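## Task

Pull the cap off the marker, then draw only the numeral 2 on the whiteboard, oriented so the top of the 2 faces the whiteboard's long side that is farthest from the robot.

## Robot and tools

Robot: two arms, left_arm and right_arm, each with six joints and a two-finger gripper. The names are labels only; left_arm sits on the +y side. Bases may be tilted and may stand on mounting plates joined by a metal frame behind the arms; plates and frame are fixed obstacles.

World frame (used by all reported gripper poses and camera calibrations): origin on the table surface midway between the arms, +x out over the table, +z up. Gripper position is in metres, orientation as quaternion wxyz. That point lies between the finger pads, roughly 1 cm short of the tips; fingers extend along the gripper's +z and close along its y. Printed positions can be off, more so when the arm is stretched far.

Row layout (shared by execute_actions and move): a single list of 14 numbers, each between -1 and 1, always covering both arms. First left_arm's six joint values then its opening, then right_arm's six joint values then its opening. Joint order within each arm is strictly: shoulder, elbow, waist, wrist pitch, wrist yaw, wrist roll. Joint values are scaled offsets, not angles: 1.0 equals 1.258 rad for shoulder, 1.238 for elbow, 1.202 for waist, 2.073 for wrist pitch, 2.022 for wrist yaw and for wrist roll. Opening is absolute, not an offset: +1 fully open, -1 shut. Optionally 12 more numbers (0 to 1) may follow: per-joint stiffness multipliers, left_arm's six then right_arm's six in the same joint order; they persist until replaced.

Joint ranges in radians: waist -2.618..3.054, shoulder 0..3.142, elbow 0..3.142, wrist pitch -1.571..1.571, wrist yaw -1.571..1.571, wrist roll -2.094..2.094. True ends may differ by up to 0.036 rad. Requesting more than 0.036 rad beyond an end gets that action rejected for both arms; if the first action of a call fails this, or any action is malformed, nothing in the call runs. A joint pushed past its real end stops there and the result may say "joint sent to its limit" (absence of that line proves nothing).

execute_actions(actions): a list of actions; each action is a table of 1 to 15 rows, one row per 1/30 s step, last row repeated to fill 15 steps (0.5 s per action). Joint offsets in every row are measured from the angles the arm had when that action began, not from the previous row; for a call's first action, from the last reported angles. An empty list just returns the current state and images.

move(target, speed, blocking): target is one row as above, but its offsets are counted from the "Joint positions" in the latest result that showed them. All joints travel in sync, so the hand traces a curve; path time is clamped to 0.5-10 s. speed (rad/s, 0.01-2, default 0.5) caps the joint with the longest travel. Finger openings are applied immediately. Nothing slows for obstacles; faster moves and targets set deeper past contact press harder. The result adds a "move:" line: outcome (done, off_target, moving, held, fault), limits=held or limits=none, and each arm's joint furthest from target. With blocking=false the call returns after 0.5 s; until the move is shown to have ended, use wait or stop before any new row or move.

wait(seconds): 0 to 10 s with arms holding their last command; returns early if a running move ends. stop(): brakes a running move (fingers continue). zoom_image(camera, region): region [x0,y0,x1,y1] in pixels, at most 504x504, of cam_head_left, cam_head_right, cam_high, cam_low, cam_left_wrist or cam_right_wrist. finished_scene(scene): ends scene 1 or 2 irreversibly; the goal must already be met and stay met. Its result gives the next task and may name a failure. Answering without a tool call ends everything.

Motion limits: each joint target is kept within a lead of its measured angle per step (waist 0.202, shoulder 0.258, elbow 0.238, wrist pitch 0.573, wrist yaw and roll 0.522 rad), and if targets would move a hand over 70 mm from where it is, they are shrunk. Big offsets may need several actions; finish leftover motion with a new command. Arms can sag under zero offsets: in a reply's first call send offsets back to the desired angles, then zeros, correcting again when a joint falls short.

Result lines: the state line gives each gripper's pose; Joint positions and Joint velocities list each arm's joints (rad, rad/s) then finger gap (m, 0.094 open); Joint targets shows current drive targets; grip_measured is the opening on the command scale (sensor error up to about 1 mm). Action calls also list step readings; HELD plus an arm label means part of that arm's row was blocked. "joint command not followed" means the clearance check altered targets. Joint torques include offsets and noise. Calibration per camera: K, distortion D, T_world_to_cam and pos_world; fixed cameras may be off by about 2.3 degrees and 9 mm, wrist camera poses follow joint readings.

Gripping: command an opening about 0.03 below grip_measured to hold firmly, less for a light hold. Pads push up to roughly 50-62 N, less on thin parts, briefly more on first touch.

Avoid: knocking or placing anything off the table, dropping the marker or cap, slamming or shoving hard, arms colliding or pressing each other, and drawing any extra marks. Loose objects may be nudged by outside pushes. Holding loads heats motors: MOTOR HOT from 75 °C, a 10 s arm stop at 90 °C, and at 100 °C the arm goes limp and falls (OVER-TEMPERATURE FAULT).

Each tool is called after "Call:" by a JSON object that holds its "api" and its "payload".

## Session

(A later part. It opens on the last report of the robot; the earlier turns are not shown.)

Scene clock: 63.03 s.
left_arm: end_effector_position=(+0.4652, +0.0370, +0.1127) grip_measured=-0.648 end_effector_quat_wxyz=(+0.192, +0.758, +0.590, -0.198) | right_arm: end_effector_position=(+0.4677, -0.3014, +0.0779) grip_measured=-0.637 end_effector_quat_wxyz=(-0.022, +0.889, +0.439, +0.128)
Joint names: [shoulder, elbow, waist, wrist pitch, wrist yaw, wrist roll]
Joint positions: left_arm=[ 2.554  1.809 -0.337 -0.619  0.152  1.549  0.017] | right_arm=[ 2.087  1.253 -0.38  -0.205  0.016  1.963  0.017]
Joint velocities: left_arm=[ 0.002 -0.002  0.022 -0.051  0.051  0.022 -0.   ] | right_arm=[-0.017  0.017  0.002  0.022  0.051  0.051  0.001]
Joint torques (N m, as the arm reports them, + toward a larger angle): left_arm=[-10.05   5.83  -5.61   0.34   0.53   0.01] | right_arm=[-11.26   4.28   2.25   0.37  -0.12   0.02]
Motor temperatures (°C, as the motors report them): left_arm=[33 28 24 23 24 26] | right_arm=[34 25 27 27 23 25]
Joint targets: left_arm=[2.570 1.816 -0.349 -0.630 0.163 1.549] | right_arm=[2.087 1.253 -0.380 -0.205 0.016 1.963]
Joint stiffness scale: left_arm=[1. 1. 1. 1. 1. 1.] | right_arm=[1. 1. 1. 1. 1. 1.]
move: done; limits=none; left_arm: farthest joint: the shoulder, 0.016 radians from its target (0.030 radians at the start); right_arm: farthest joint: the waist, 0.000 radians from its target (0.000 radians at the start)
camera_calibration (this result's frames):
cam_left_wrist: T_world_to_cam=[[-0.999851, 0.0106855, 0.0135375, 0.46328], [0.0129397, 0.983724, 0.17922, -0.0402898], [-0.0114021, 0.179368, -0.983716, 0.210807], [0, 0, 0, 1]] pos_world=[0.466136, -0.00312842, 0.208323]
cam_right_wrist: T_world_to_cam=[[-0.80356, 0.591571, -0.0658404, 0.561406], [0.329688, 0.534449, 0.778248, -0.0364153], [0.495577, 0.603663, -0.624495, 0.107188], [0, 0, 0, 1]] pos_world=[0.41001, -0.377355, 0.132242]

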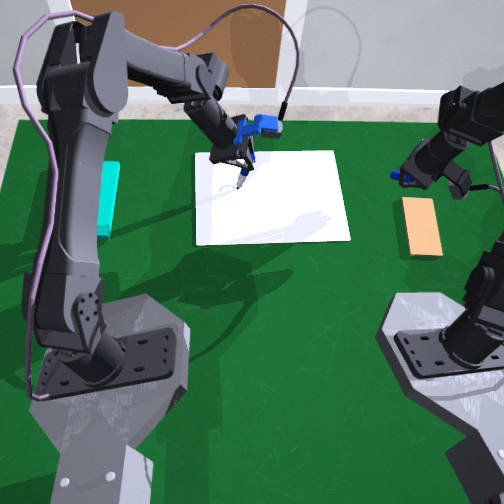

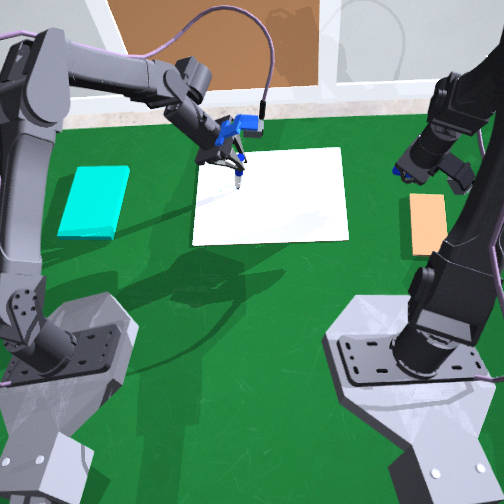

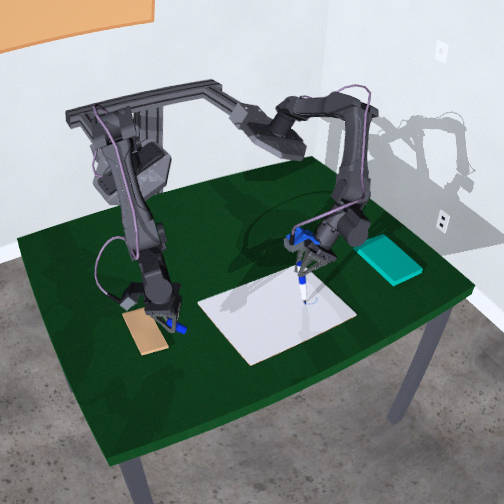

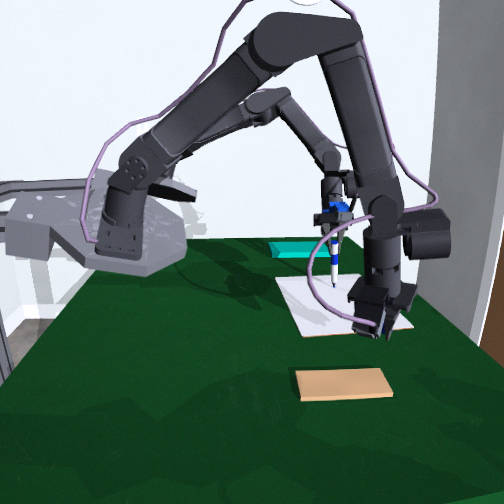

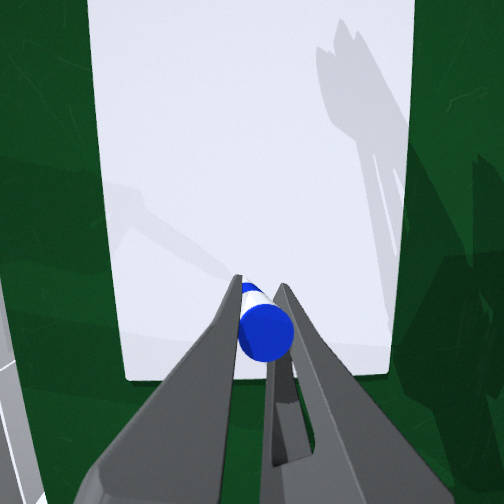

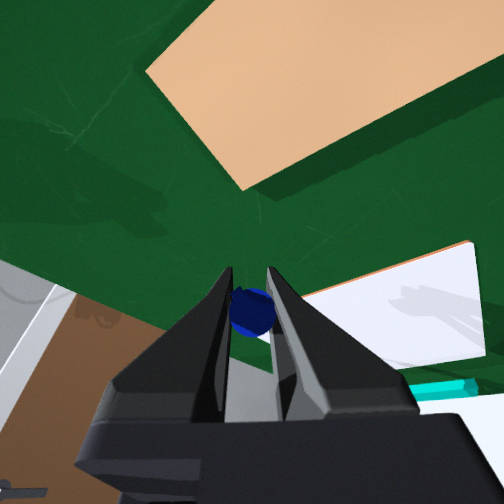

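Call:
{"api": "move", "payload": {"target": [-0.018,-0.052,-0.014,-0.006,0.002,0,-0.69,0,0,0,0,0,0,-0.68], "speed": 0.08}}

Call:
{"api": "zoom_image", "payload": {"camera": "cam_head_left", "region": [190,150,270,230]}}

Scene clock: 64.47 s.
left_arm: end_effector_position=(+0.4563, +0.0371, +0.1126) grip_measured=-0.648 end_effector_quat_wxyz=(+0.187, +0.761, +0.588, -0.201) | right_arm: end_effector_position=(+0.4677, -0.3014, +0.0779) grip_measured=-0.637 end_effector_quat_wxyz=(-0.022, +0.889, +0.439, +0.128)
Joint names: [shoulder, elbow, waist, wrist pitch, wrist yaw, wrist roll]
Joint positions: left_arm=[ 2.537  1.77  -0.341 -0.609  0.151  1.549  0.017] | right_arm=[ 2.087  1.253 -0.38  -0.205  0.016  1.963  0.017]
Joint velocities: left_arm=[ 0.017 -0.017  0.002 -0.037  0.037 -0.022 -0.   ] | right_arm=[ 0.007 -0.002 -0.007 -0.095 -0.022  0.037 -0.001]
Joint torques (N m, as the arm reports them, + toward a larger angle): left_arm=[-11.64   3.49  -5.68   0.17   0.45   0.01] | right_arm=[-11.26   4.24   2.29   0.39  -0.1    0.01]
Motor temperatures (°C, as the motors report them): left_arm=[33 27 24 23 24 26] | right_arm=[34 25 27 27 23 25]
Joint targets: left_arm=[2.531 1.745 -0.354 -0.632 0.156 1.549] | right_arm=[2.087 1.253 -0.380 -0.205 0.016 1.963]
Joint stiffness scale: left_arm=[1. 1. 1. 1. 1. 1.] | right_arm=[1. 1. 1. 1. 1. 1.]
move: off_target (left_arm); limits=none; left_arm: farthest joint: the elbow, 0.025 radians from its target (0.064 radians at the start); right_arm: farthest joint: the waist, 0.000 radians from its target (0.000 radians at the start)
camera_calibration (this result's frames):
cam_left_wrist: T_world_to_cam=[[-0.999543, 0.0199805, 0.0226819, 0.45286], [0.0237844, 0.982969, 0.182228, -0.0455245], [-0.0186546, 0.182684, -0.982995, 0.213648], [0, 0, 0, 1]] pos_world=[0.457721, -0.00332931, 0.208039]
cam_right_wrist: T_world_to_cam=[[-0.80356, 0.591571, -0.0658404, 0.561406], [0.329688, 0.534449, 0.778248, -0.0364153], [0.495577, 0.603663, -0.624495, 0.107188], [0, 0, 0, 1]] pos_world=[0.41001, -0.377355, 0.132242]

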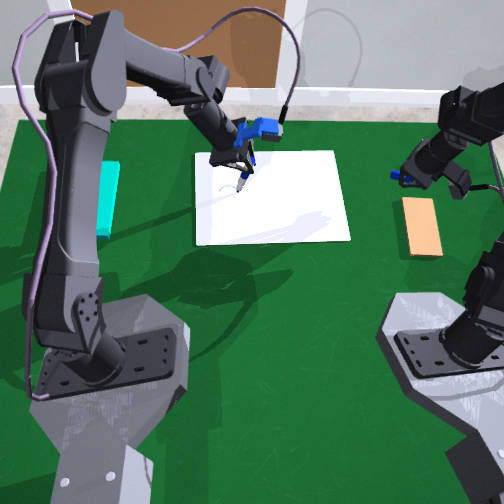

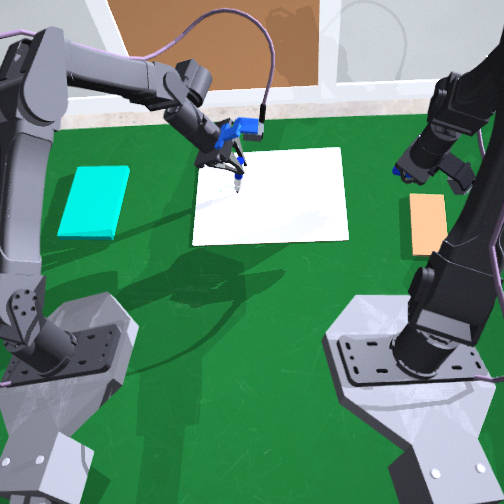

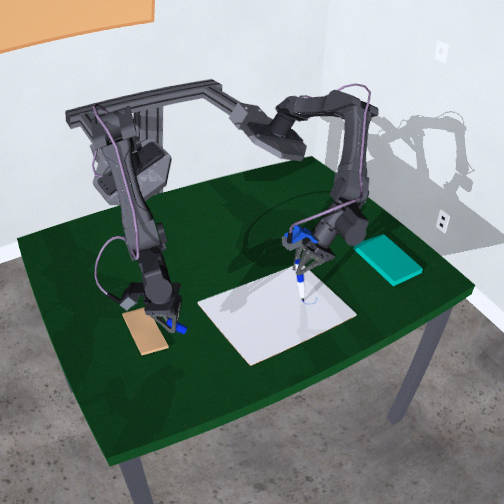

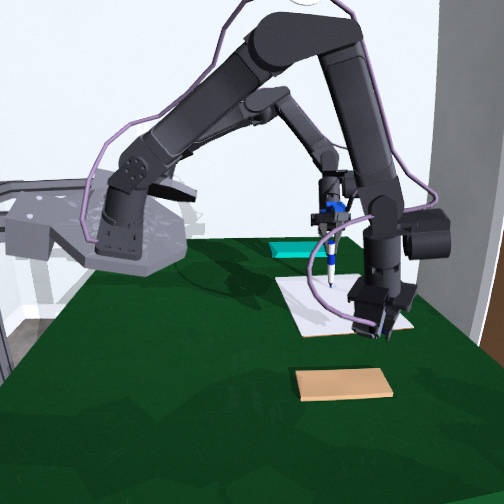

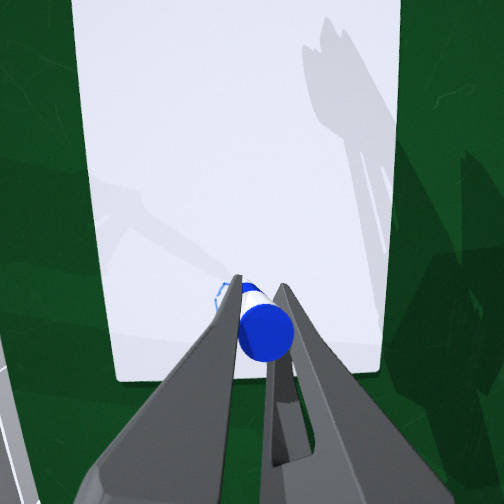

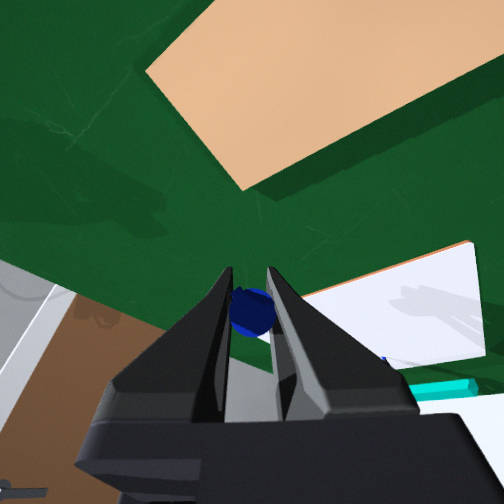

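Region (190, 150, 270, 230) of cam_head_left's 504x504 image, scaled by 6.300, with more detail than that image has.

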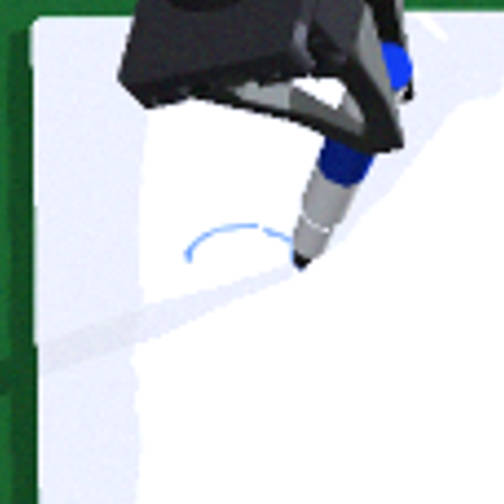

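Call:
{"api": "execute_actions", "payload": {"actions": []}}

Scene clock: 65.10 s.
left_arm: end_effector_position=(+0.4563, +0.0371, +0.1126) grip_measured=-0.648 end_effector_quat_wxyz=(+0.187, +0.761, +0.588, -0.201) | right_arm: end_effector_position=(+0.4677, -0.3014, +0.0779) grip_measured=-0.637 end_effector_quat_wxyz=(-0.022, +0.889, +0.439, +0.128)
Joint names: [shoulder, elbow, waist, wrist pitch, wrist yaw, wrist roll]
Joint positions: left_arm=[ 2.537  1.77  -0.341 -0.609  0.151  1.549  0.017] | right_arm=[ 2.087  1.253 -0.38  -0.205  0.016  1.963  0.017]
Joint velocities: left_arm=[ 0.012 -0.002 -0.007 -0.051 -0.081 -0.007 -0.   ] | right_arm=[-0.002 -0.002 -0.022  0.007 -0.022 -0.007  0.001]
Joint torques (N m, as the arm reports them, + toward a larger angle): left_arm=[-11.54   3.5   -5.71   0.18   0.46   0.02] | right_arm=[-11.26   4.28   2.24   0.38  -0.12   0.03]
Motor temperatures (°C, as the motors report them): left_arm=[33 27 24 23 24 26] | right_arm=[34 25 27 27 23 25]
Joint targets: left_arm=[2.531 1.745 -0.354 -0.632 0.156 1.549] | right_arm=[2.087 1.253 -0.380 -0.205 0.016 1.963]
Joint stiffness scale: left_arm=[1. 1. 1. 1. 1. 1.] | right_arm=[1. 1. 1. 1. 1. 1.]
camera_calibration (this result's frames):
cam_left_wrist: T_world_to_cam=[[-0.999543, 0.0199805, 0.0226819, 0.45286], [0.0237844, 0.982969, 0.182228, -0.0455245], [-0.0186546, 0.182684, -0.982995, 0.213648], [0, 0, 0, 1]] pos_world=[0.457721, -0.00332931, 0.208039]
cam_right_wrist: T_world_to_cam=[[-0.80356, 0.591571, -0.0658404, 0.561406], [0.329688, 0.534449, 0.778248, -0.0364153], [0.495577, 0.603663, -0.624495, 0.107188], [0, 0, 0, 1]] pos_world=[0.41001, -0.377355, 0.132242]

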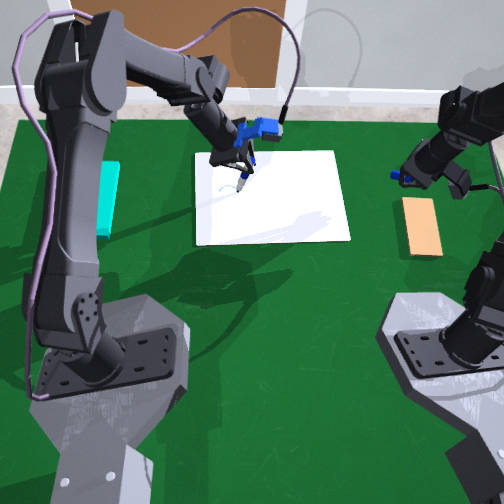

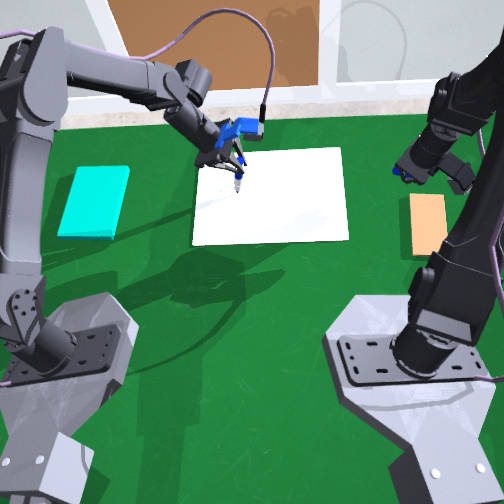

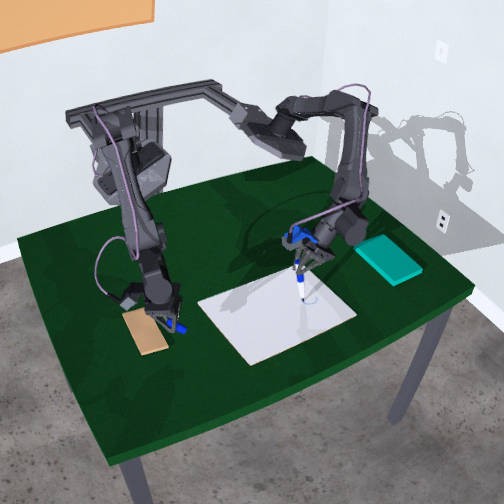

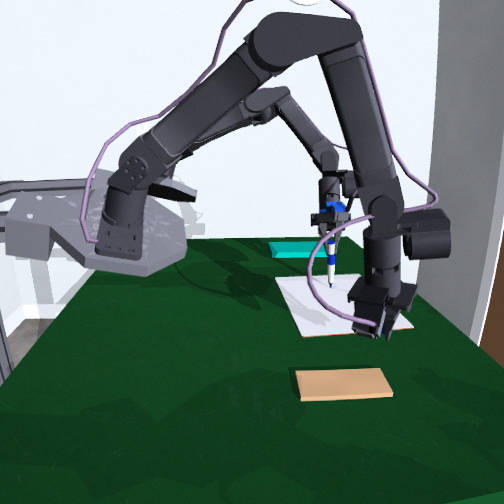

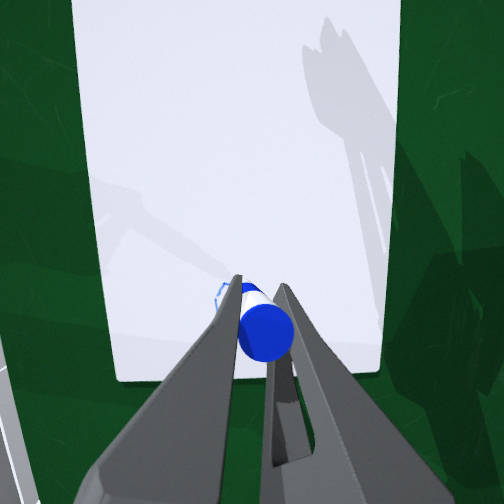

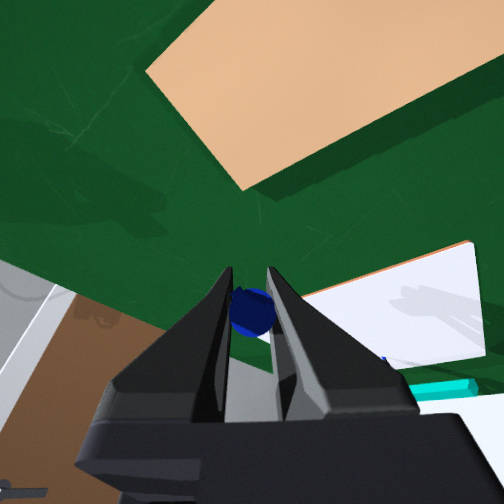

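Call:
{"api": "move", "payload": {"target": [-0.035,-0.067,0.016,-0.006,0.002,0,-0.69,0,0,0,0,0,0,-0.68], "speed": 0.08}}

Call:
{"api": "zoom_image", "payload": {"camera": "cam_head_left", "region": [190,150,270,230]}}

Scene clock: 66.67 s.
left_arm: end_effector_position=(+0.4468, +0.0479, +0.1127) grip_measured=-0.648 end_effector_quat_wxyz=(+0.180, +0.757, +0.593, -0.207) | right_arm: end_effector_position=(+0.4677, -0.3014, +0.0779) grip_measured=-0.637 end_effector_quat_wxyz=(-0.022, +0.889, +0.439, +0.128)
Joint names: [shoulder, elbow, waist, wrist pitch, wrist yaw, wrist roll]
Joint positions: left_arm=[ 2.503  1.711 -0.326 -0.603  0.154  1.549  0.017] | right_arm=[ 2.087  1.253 -0.38  -0.205  0.016  1.963  0.017]
Joint velocities: left_arm=[-0.002  0.002  0.012 -0.095  0.007 -0.007 -0.   ] | right_arm=[ 0.007 -0.022  0.017 -0.022  0.022 -0.037 -0.   ]
Joint torques (N m, as the arm reports them, + toward a larger angle): left_arm=[-11.51   3.47  -4.25   0.19   0.45   0.02] | right_arm=[-11.29   4.27   2.22   0.37  -0.12   0.03]
Motor temperatures (°C, as the motors report them): left_arm=[34 27 24 23 24 26] | right_arm=[34 25 27 27 23 25]
Joint targets: left_arm=[2.494 1.687 -0.322 -0.621 0.155 1.549] | right_arm=[2.087 1.253 -0.380 -0.205 0.016 1.963]
Joint stiffness scale: left_arm=[1. 1. 1. 1. 1. 1.] | right_arm=[1. 1. 1. 1. 1. 1.]
move: off_target (left_arm); limits=none; left_arm: farthest joint: the elbow, 0.024 radians from its target (0.083 radians at the start); right_arm: farthest joint: the waist, 0.000 radians from its target (0.000 radians at the start)
camera_calibration (this result's frames):
cam_left_wrist: T_world_to_cam=[[-0.998927, 0.0130206, 0.0444463, 0.440725], [0.0211271, 0.98211, 0.187121, -0.0552272], [-0.0412148, 0.187859, -0.981331, 0.221259], [0, 0, 0, 1]] pos_world=[0.450538, 0.00693522, 0.207874]
cam_right_wrist: T_world_to_cam=[[-0.80356, 0.591571, -0.0658404, 0.561406], [0.329688, 0.534449, 0.778248, -0.0364153], [0.495577, 0.603663, -0.624495, 0.107188], [0, 0, 0, 1]] pos_world=[0.41001, -0.377355, 0.132242]

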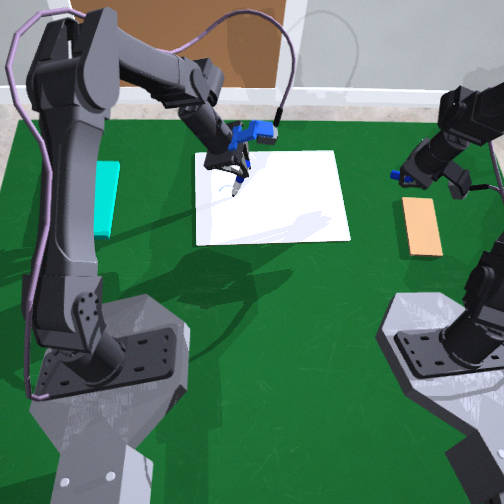

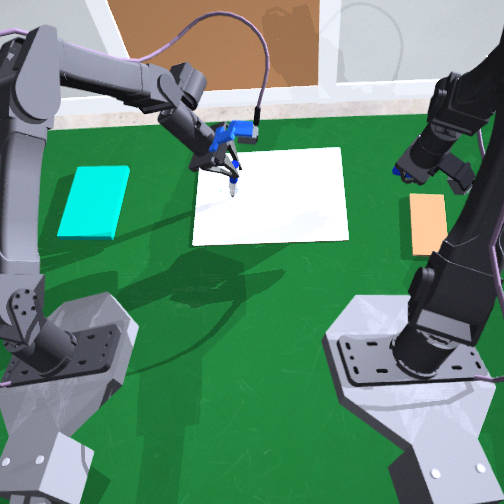

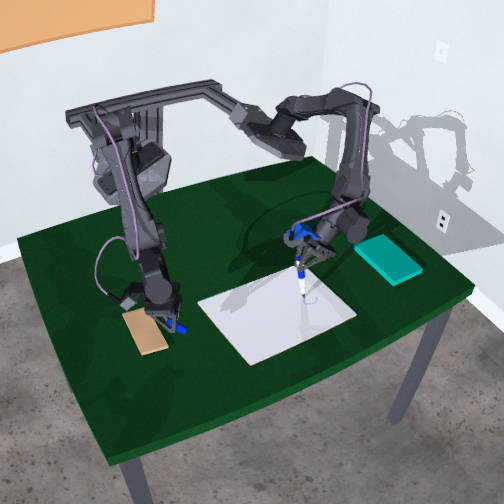

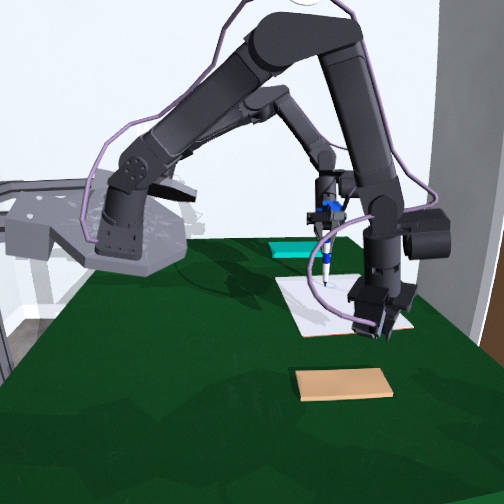

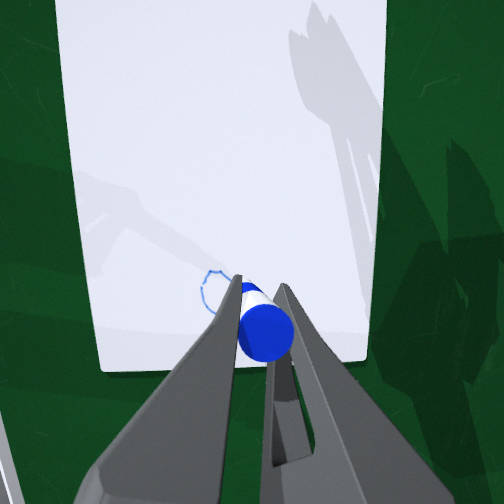

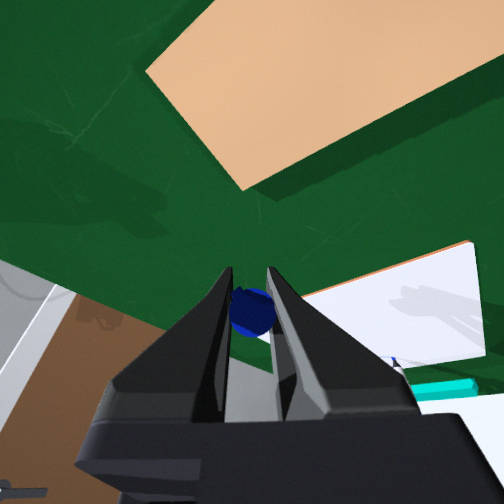

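Region (190, 150, 270, 230) of cam_head_left's 504x504 image, scaled by 6.300, with more detail than that image has.

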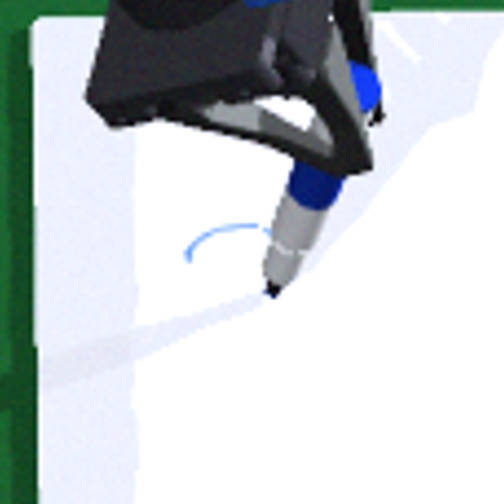

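Call:
{"api": "move", "payload": {"target": [-0.066,-0.110,0.038,-0.006,0.002,0,-0.69,0,0,0,0,0,0,-0.68], "speed": 0.08}}

Call:
{"api": "zoom_image", "payload": {"camera": "cam_head_left", "region": [190,150,270,230]}}

Scene clock: 68.93 s.
left_arm: end_effector_position=(+0.4280, +0.0743, +0.1127) grip_measured=-0.648 end_effector_quat_wxyz=(+0.162, +0.746, +0.608, -0.219) | right_arm: end_effector_position=(+0.4677, -0.3014, +0.0779) grip_measured=-0.637 end_effector_quat_wxyz=(-0.022, +0.889, +0.439, +0.128)
Joint names: [shoulder, elbow, waist, wrist pitch, wrist yaw, wrist roll]
Joint positions: left_arm=[ 2.431  1.598 -0.284 -0.598  0.157  1.549  0.017] | right_arm=[ 2.087  1.253 -0.38  -0.205  0.016  1.963  0.017]
Joint velocities: left_arm=[ 0.002  0.007 -0.012  0.037 -0.037  0.066  0.001] | right_arm=[-0.007 -0.007  0.002 -0.022 -0.066  0.037  0.001]
Joint torques (N m, as the arm reports them, + toward a larger angle): left_arm=[-11.21   3.3   -3.92   0.11   0.42   0.03] | right_arm=[-11.26   4.27   2.26   0.37  -0.11   0.02]
Motor temperatures (°C, as the motors report them): left_arm=[34 27 24 23 24 26] | right_arm=[34 25 27 27 23 25]
Joint targets: left_arm=[2.420 1.575 -0.280 -0.615 0.157 1.549] | right_arm=[2.087 1.253 -0.380 -0.205 0.016 1.963]
Joint stiffness scale: left_arm=[1. 1. 1. 1. 1. 1.] | right_arm=[1. 1. 1. 1. 1. 1.]
move: off_target (left_arm); limits=none; left_arm: farthest joint: the elbow, 0.023 radians from its target (0.136 radians at the start); right_arm: farthest joint: the waist, 0.000 radians from its target (0.000 radians at the start)
camera_calibration (this result's frames):
cam_left_wrist: T_world_to_cam=[[-0.995632, -0.0117216, 0.0926293, 0.416633], [0.00720005, 0.979495, 0.201338, -0.0762564], [-0.0930899, 0.201126, -0.975132, 0.236031], [0, 0, 0, 1]] pos_world=[0.437334, 0.0321045, 0.206922]
cam_right_wrist: T_world_to_cam=[[-0.80356, 0.591571, -0.0658404, 0.561406], [0.329688, 0.534449, 0.778248, -0.0364153], [0.495577, 0.603663, -0.624495, 0.107188], [0, 0, 0, 1]] pos_world=[0.41001, -0.377355, 0.132242]

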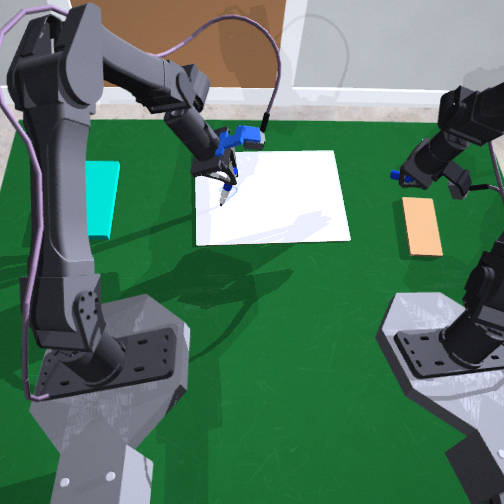

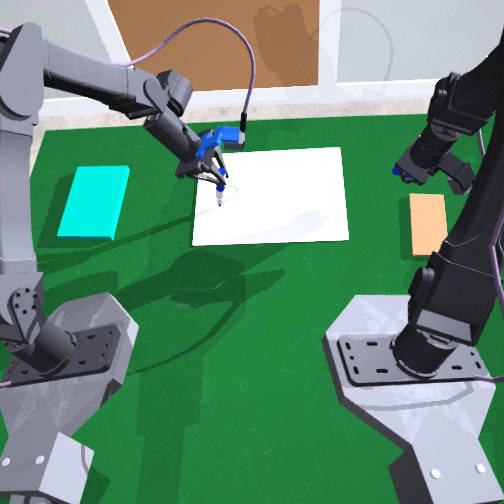

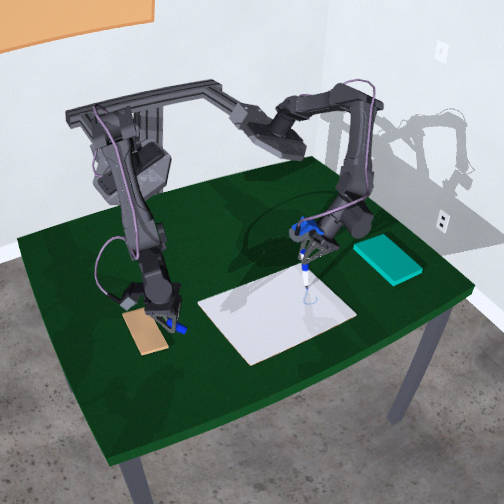

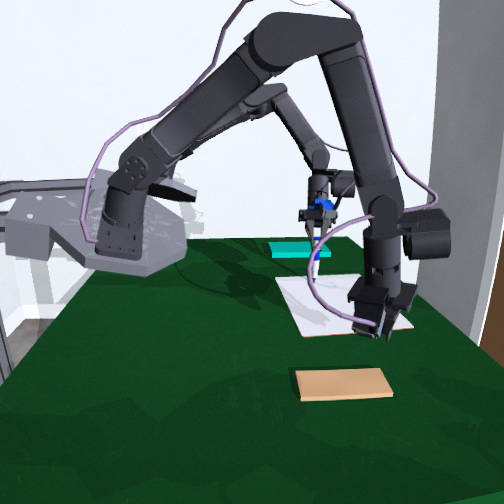

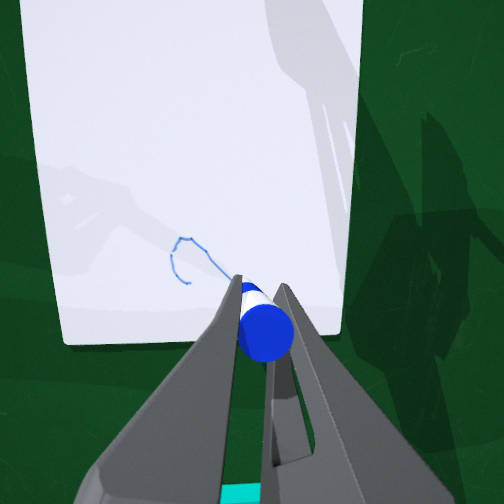

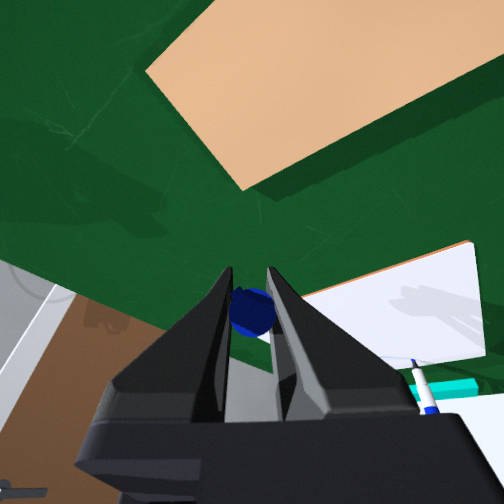

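Region (190, 150, 270, 230) of cam_head_left's 504x504 image, scaled by 6.300, with more detail than that image has.

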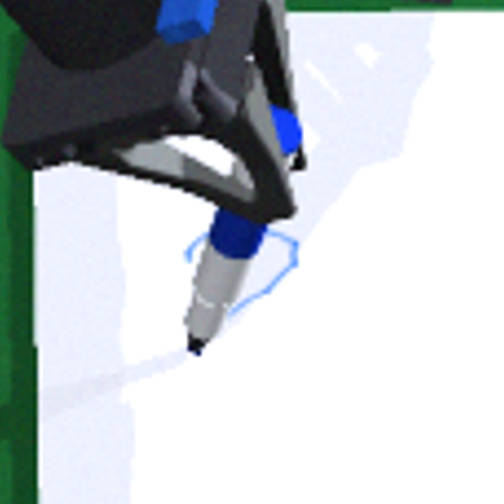

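Call:
{"api": "move", "payload": {"target": [0.074,0.078,-0.078,-0.006,0.002,0,-0.69,0,0,0,0,0,0,-0.68], "speed": 0.08}}

Call:
{"api": "zoom_image", "payload": {"camera": "cam_head_left", "region": [190,150,270,230]}}

Scene clock: 70.73 s.
left_arm: end_effector_position=(+0.4257, +0.0338, +0.1126) grip_measured=-0.648 end_effector_quat_wxyz=(+0.166, +0.770, +0.576, -0.216) | right_arm: end_effector_position=(+0.4677, -0.3014, +0.0779) grip_measured=-0.637 end_effector_quat_wxyz=(-0.022, +0.889, +0.439, +0.128)
Joint names: [shoulder, elbow, waist, wrist pitch, wrist yaw, wrist roll]
Joint positions: left_arm=[ 2.504  1.675 -0.366 -0.603  0.147  1.549  0.017] | right_arm=[ 2.087  1.253 -0.38  -0.205  0.016  1.963  0.017]
Joint velocities: left_arm=[-0.007  0.027  0.017 -0.037 -0.066  0.022 -0.   ] | right_arm=[ 0.002 -0.012 -0.007 -0.022  0.066  0.022 -0.   ]
Joint torques (N m, as the arm reports them, + toward a larger angle): left_arm=[-9.29  6.28 -5.5   0.25  0.55  0.05] | right_arm=[-11.27   4.27   2.25   0.4   -0.11   0.03]
Motor temperatures (°C, as the motors report them): left_arm=[34 27 24 23 24 26] | right_arm=[34 25 26 27 23 25]
Joint targets: left_arm=[2.524 1.694 -0.378 -0.611 0.161 1.549] | right_arm=[2.087 1.253 -0.380 -0.205 0.016 1.963]
Joint stiffness scale: left_arm=[1. 1. 1. 1. 1. 1.] | right_arm=[1. 1. 1. 1. 1. 1.]
move: off_target (left_arm); limits=none; left_arm: farthest joint: the shoulder, 0.021 radians from its target (0.093 radians at the start); right_arm: farthest joint: the waist, 0.000 radians from its target (0.000 radians at the start)
camera_calibration (this result's frames):
cam_left_wrist: T_world_to_cam=[[-0.996049, 0.0631951, 0.0623996, 0.414916], [0.0741807, 0.978332, 0.193298, -0.0640665], [-0.0488321, 0.197163, -0.979154, 0.225665], [0, 0, 0, 1]] pos_world=[0.429048, -0.00803508, 0.207454]
cam_right_wrist: T_world_to_cam=[[-0.80356, 0.591571, -0.0658404, 0.561406], [0.329688, 0.534449, 0.778248, -0.0364153], [0.495577, 0.603663, -0.624495, 0.107188], [0, 0, 0, 1]] pos_world=[0.41001, -0.377355, 0.132242]

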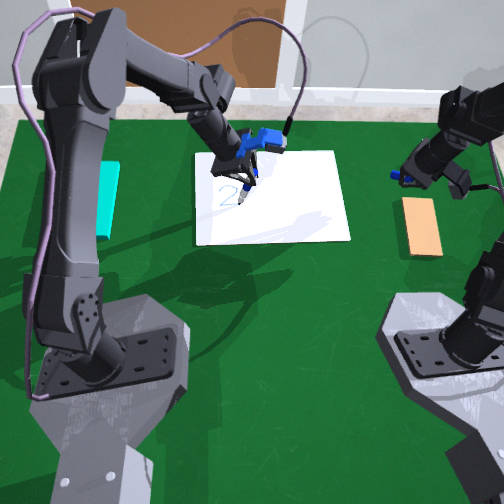

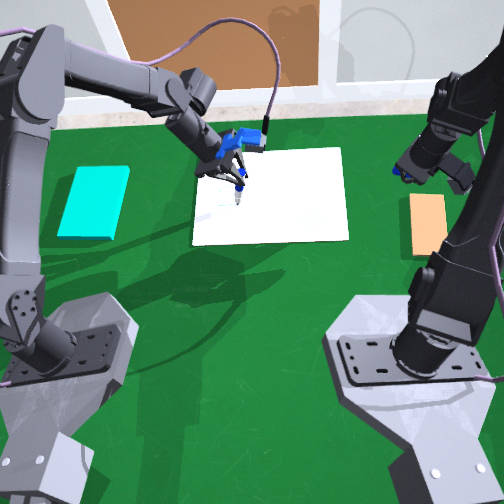

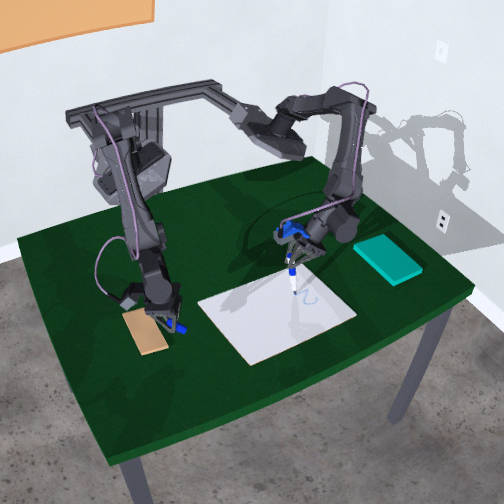

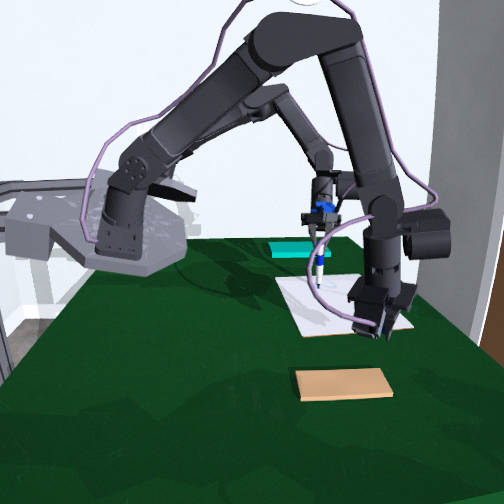

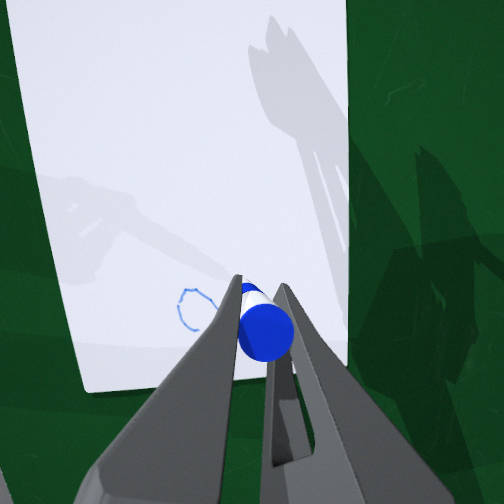

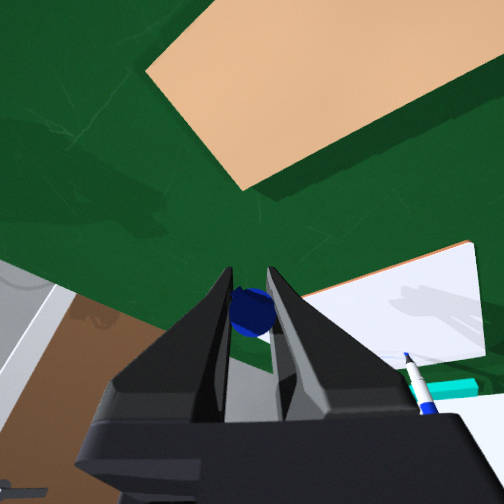

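Region (190, 150, 270, 230) of cam_head_left's 504x504 image, scaled by 6.300, with more detail than that image has.

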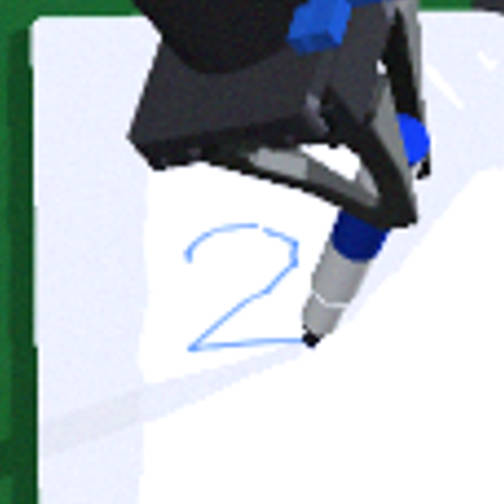

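Call:
{"api": "move", "payload": {"target": [-0.1,-0.06,-0.02,0,0.005,0,-0.69,0,0,0,0,0,0,-0.68], "speed": 0.25}}

Call:
{"api": "zoom_image", "payload": {"camera": "cam_high", "region": [270,260,350,340]}}

Call:
{"api": "zoom_image", "payload": {"camera": "cam_head_left", "region": [190,150,270,230]}}

Scene clock: 71.87 s.
left_arm: end_effector_position=(+0.4362, +0.0415, +0.1489) grip_measured=-0.648 end_effector_quat_wxyz=(+0.191, +0.771, +0.575, -0.198) | right_arm: end_effector_position=(+0.4677, -0.3014, +0.0779) grip_measured=-0.637 end_effector_quat_wxyz=(-0.022, +0.889, +0.439, +0.128)
Joint names: [shoulder, elbow, waist, wrist pitch, wrist yaw, wrist roll]
Joint positions: left_arm=[ 2.39   1.62  -0.376 -0.602  0.144  1.549  0.017] | right_arm=[ 2.087  1.253 -0.38  -0.205  0.016  1.963  0.017]
Joint velocities: left_arm=[-0.007  0.012 -0.007 -0.022 -0.022 -0.037  0.   ] | right_arm=[ 0.007  0.017 -0.012  0.007 -0.037 -0.125 -0.   ]
Joint torques (N m, as the arm reports them, + toward a larger angle): left_arm=[-11.11   3.97  -5.48   0.48   0.56   0.02] | right_arm=[-11.26   4.29   2.26   0.37  -0.11   0.02]
Motor temperatures (°C, as the motors report them): left_arm=[34 27 24 23 24 26] | right_arm=[34 25 26 27 23 25]
Joint targets: left_arm=[2.378 1.600 -0.390 -0.603 0.157 1.549] | right_arm=[2.087 1.253 -0.380 -0.205 0.016 1.963]
Joint stiffness scale: left_arm=[1. 1. 1. 1. 1. 1.] | right_arm=[1. 1. 1. 1. 1. 1.]
move: done; limits=none; left_arm: farthest joint: the elbow, 0.019 radians from its target (0.074 radians at the start); right_arm: farthest joint: the waist, 0.000 radians from its target (0.000 radians at the start)
camera_calibration (this result's frames):
cam_left_wrist: T_world_to_cam=[[-0.998761, 0.0495606, 0.00448177, 0.432966], [0.0495557, 0.982352, 0.180356, -0.0669231], [0.00453586, 0.180354, -0.983591, 0.238196], [0, 0, 0, 1]] pos_world=[0.434666, 0.00132433, 0.244417]
cam_right_wrist: T_world_to_cam=[[-0.80356, 0.591571, -0.0658404, 0.561406], [0.329688, 0.534449, 0.778248, -0.0364153], [0.495577, 0.603663, -0.624495, 0.107188], [0, 0, 0, 1]] pos_world=[0.41001, -0.377355, 0.132242]

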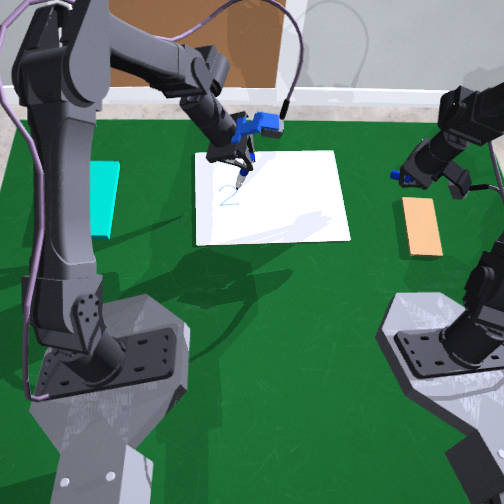

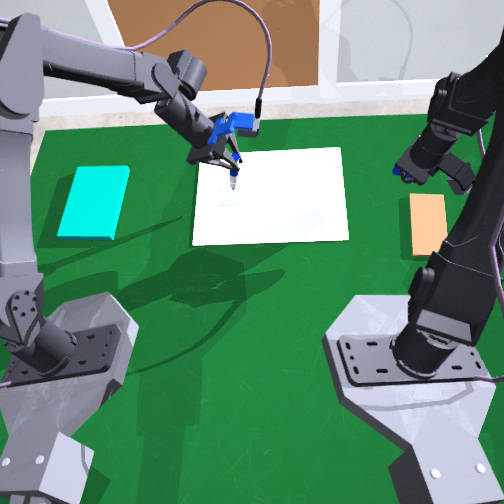

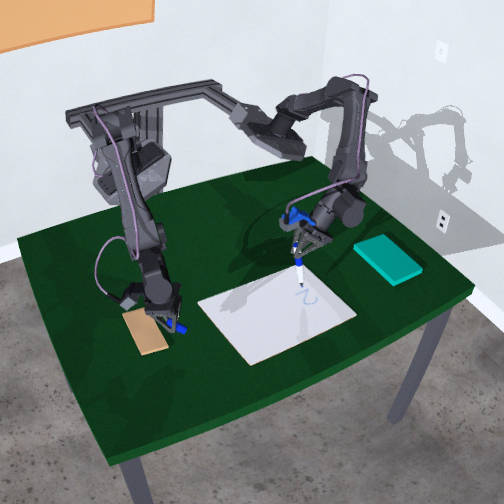

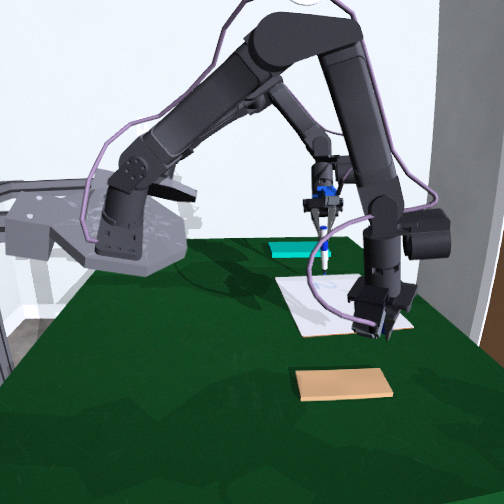

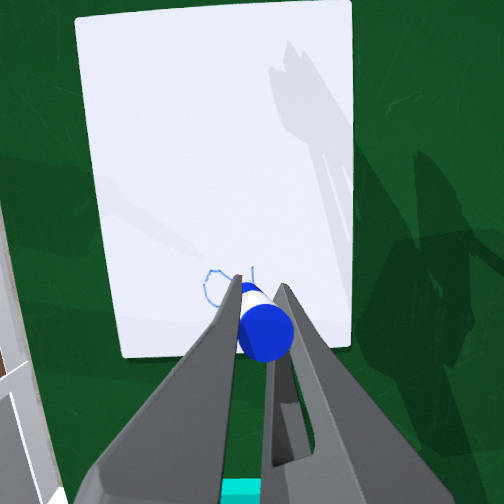

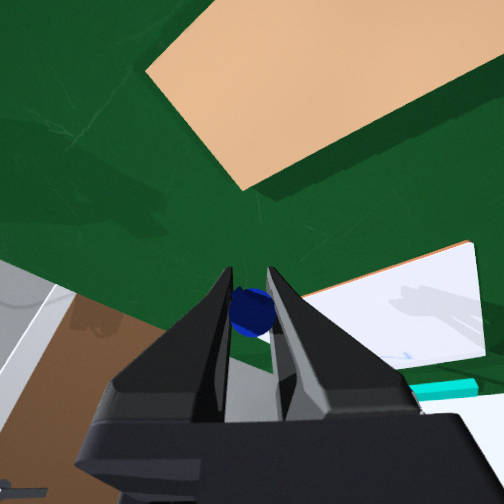

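Region (270, 260, 350, 340) of cam_high's 504x504 image, scaled by 6.300, with more detail than that image has.

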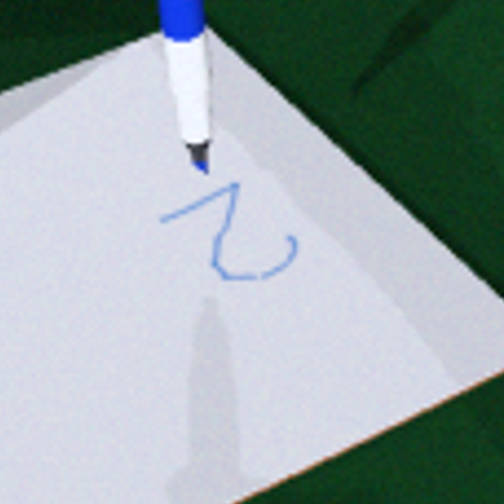

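Region (190, 150, 270, 230) of cam_head_left's 504x504 image, scaled by 6.300, with more detail than that image has.

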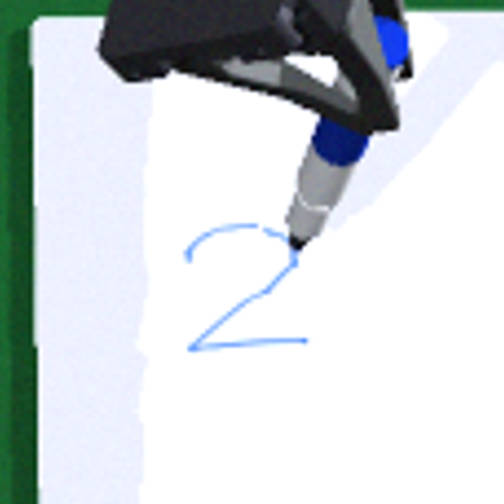

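Call:
{"api": "finished_scene", "payload": {"scene": 2}}

The scene is finished.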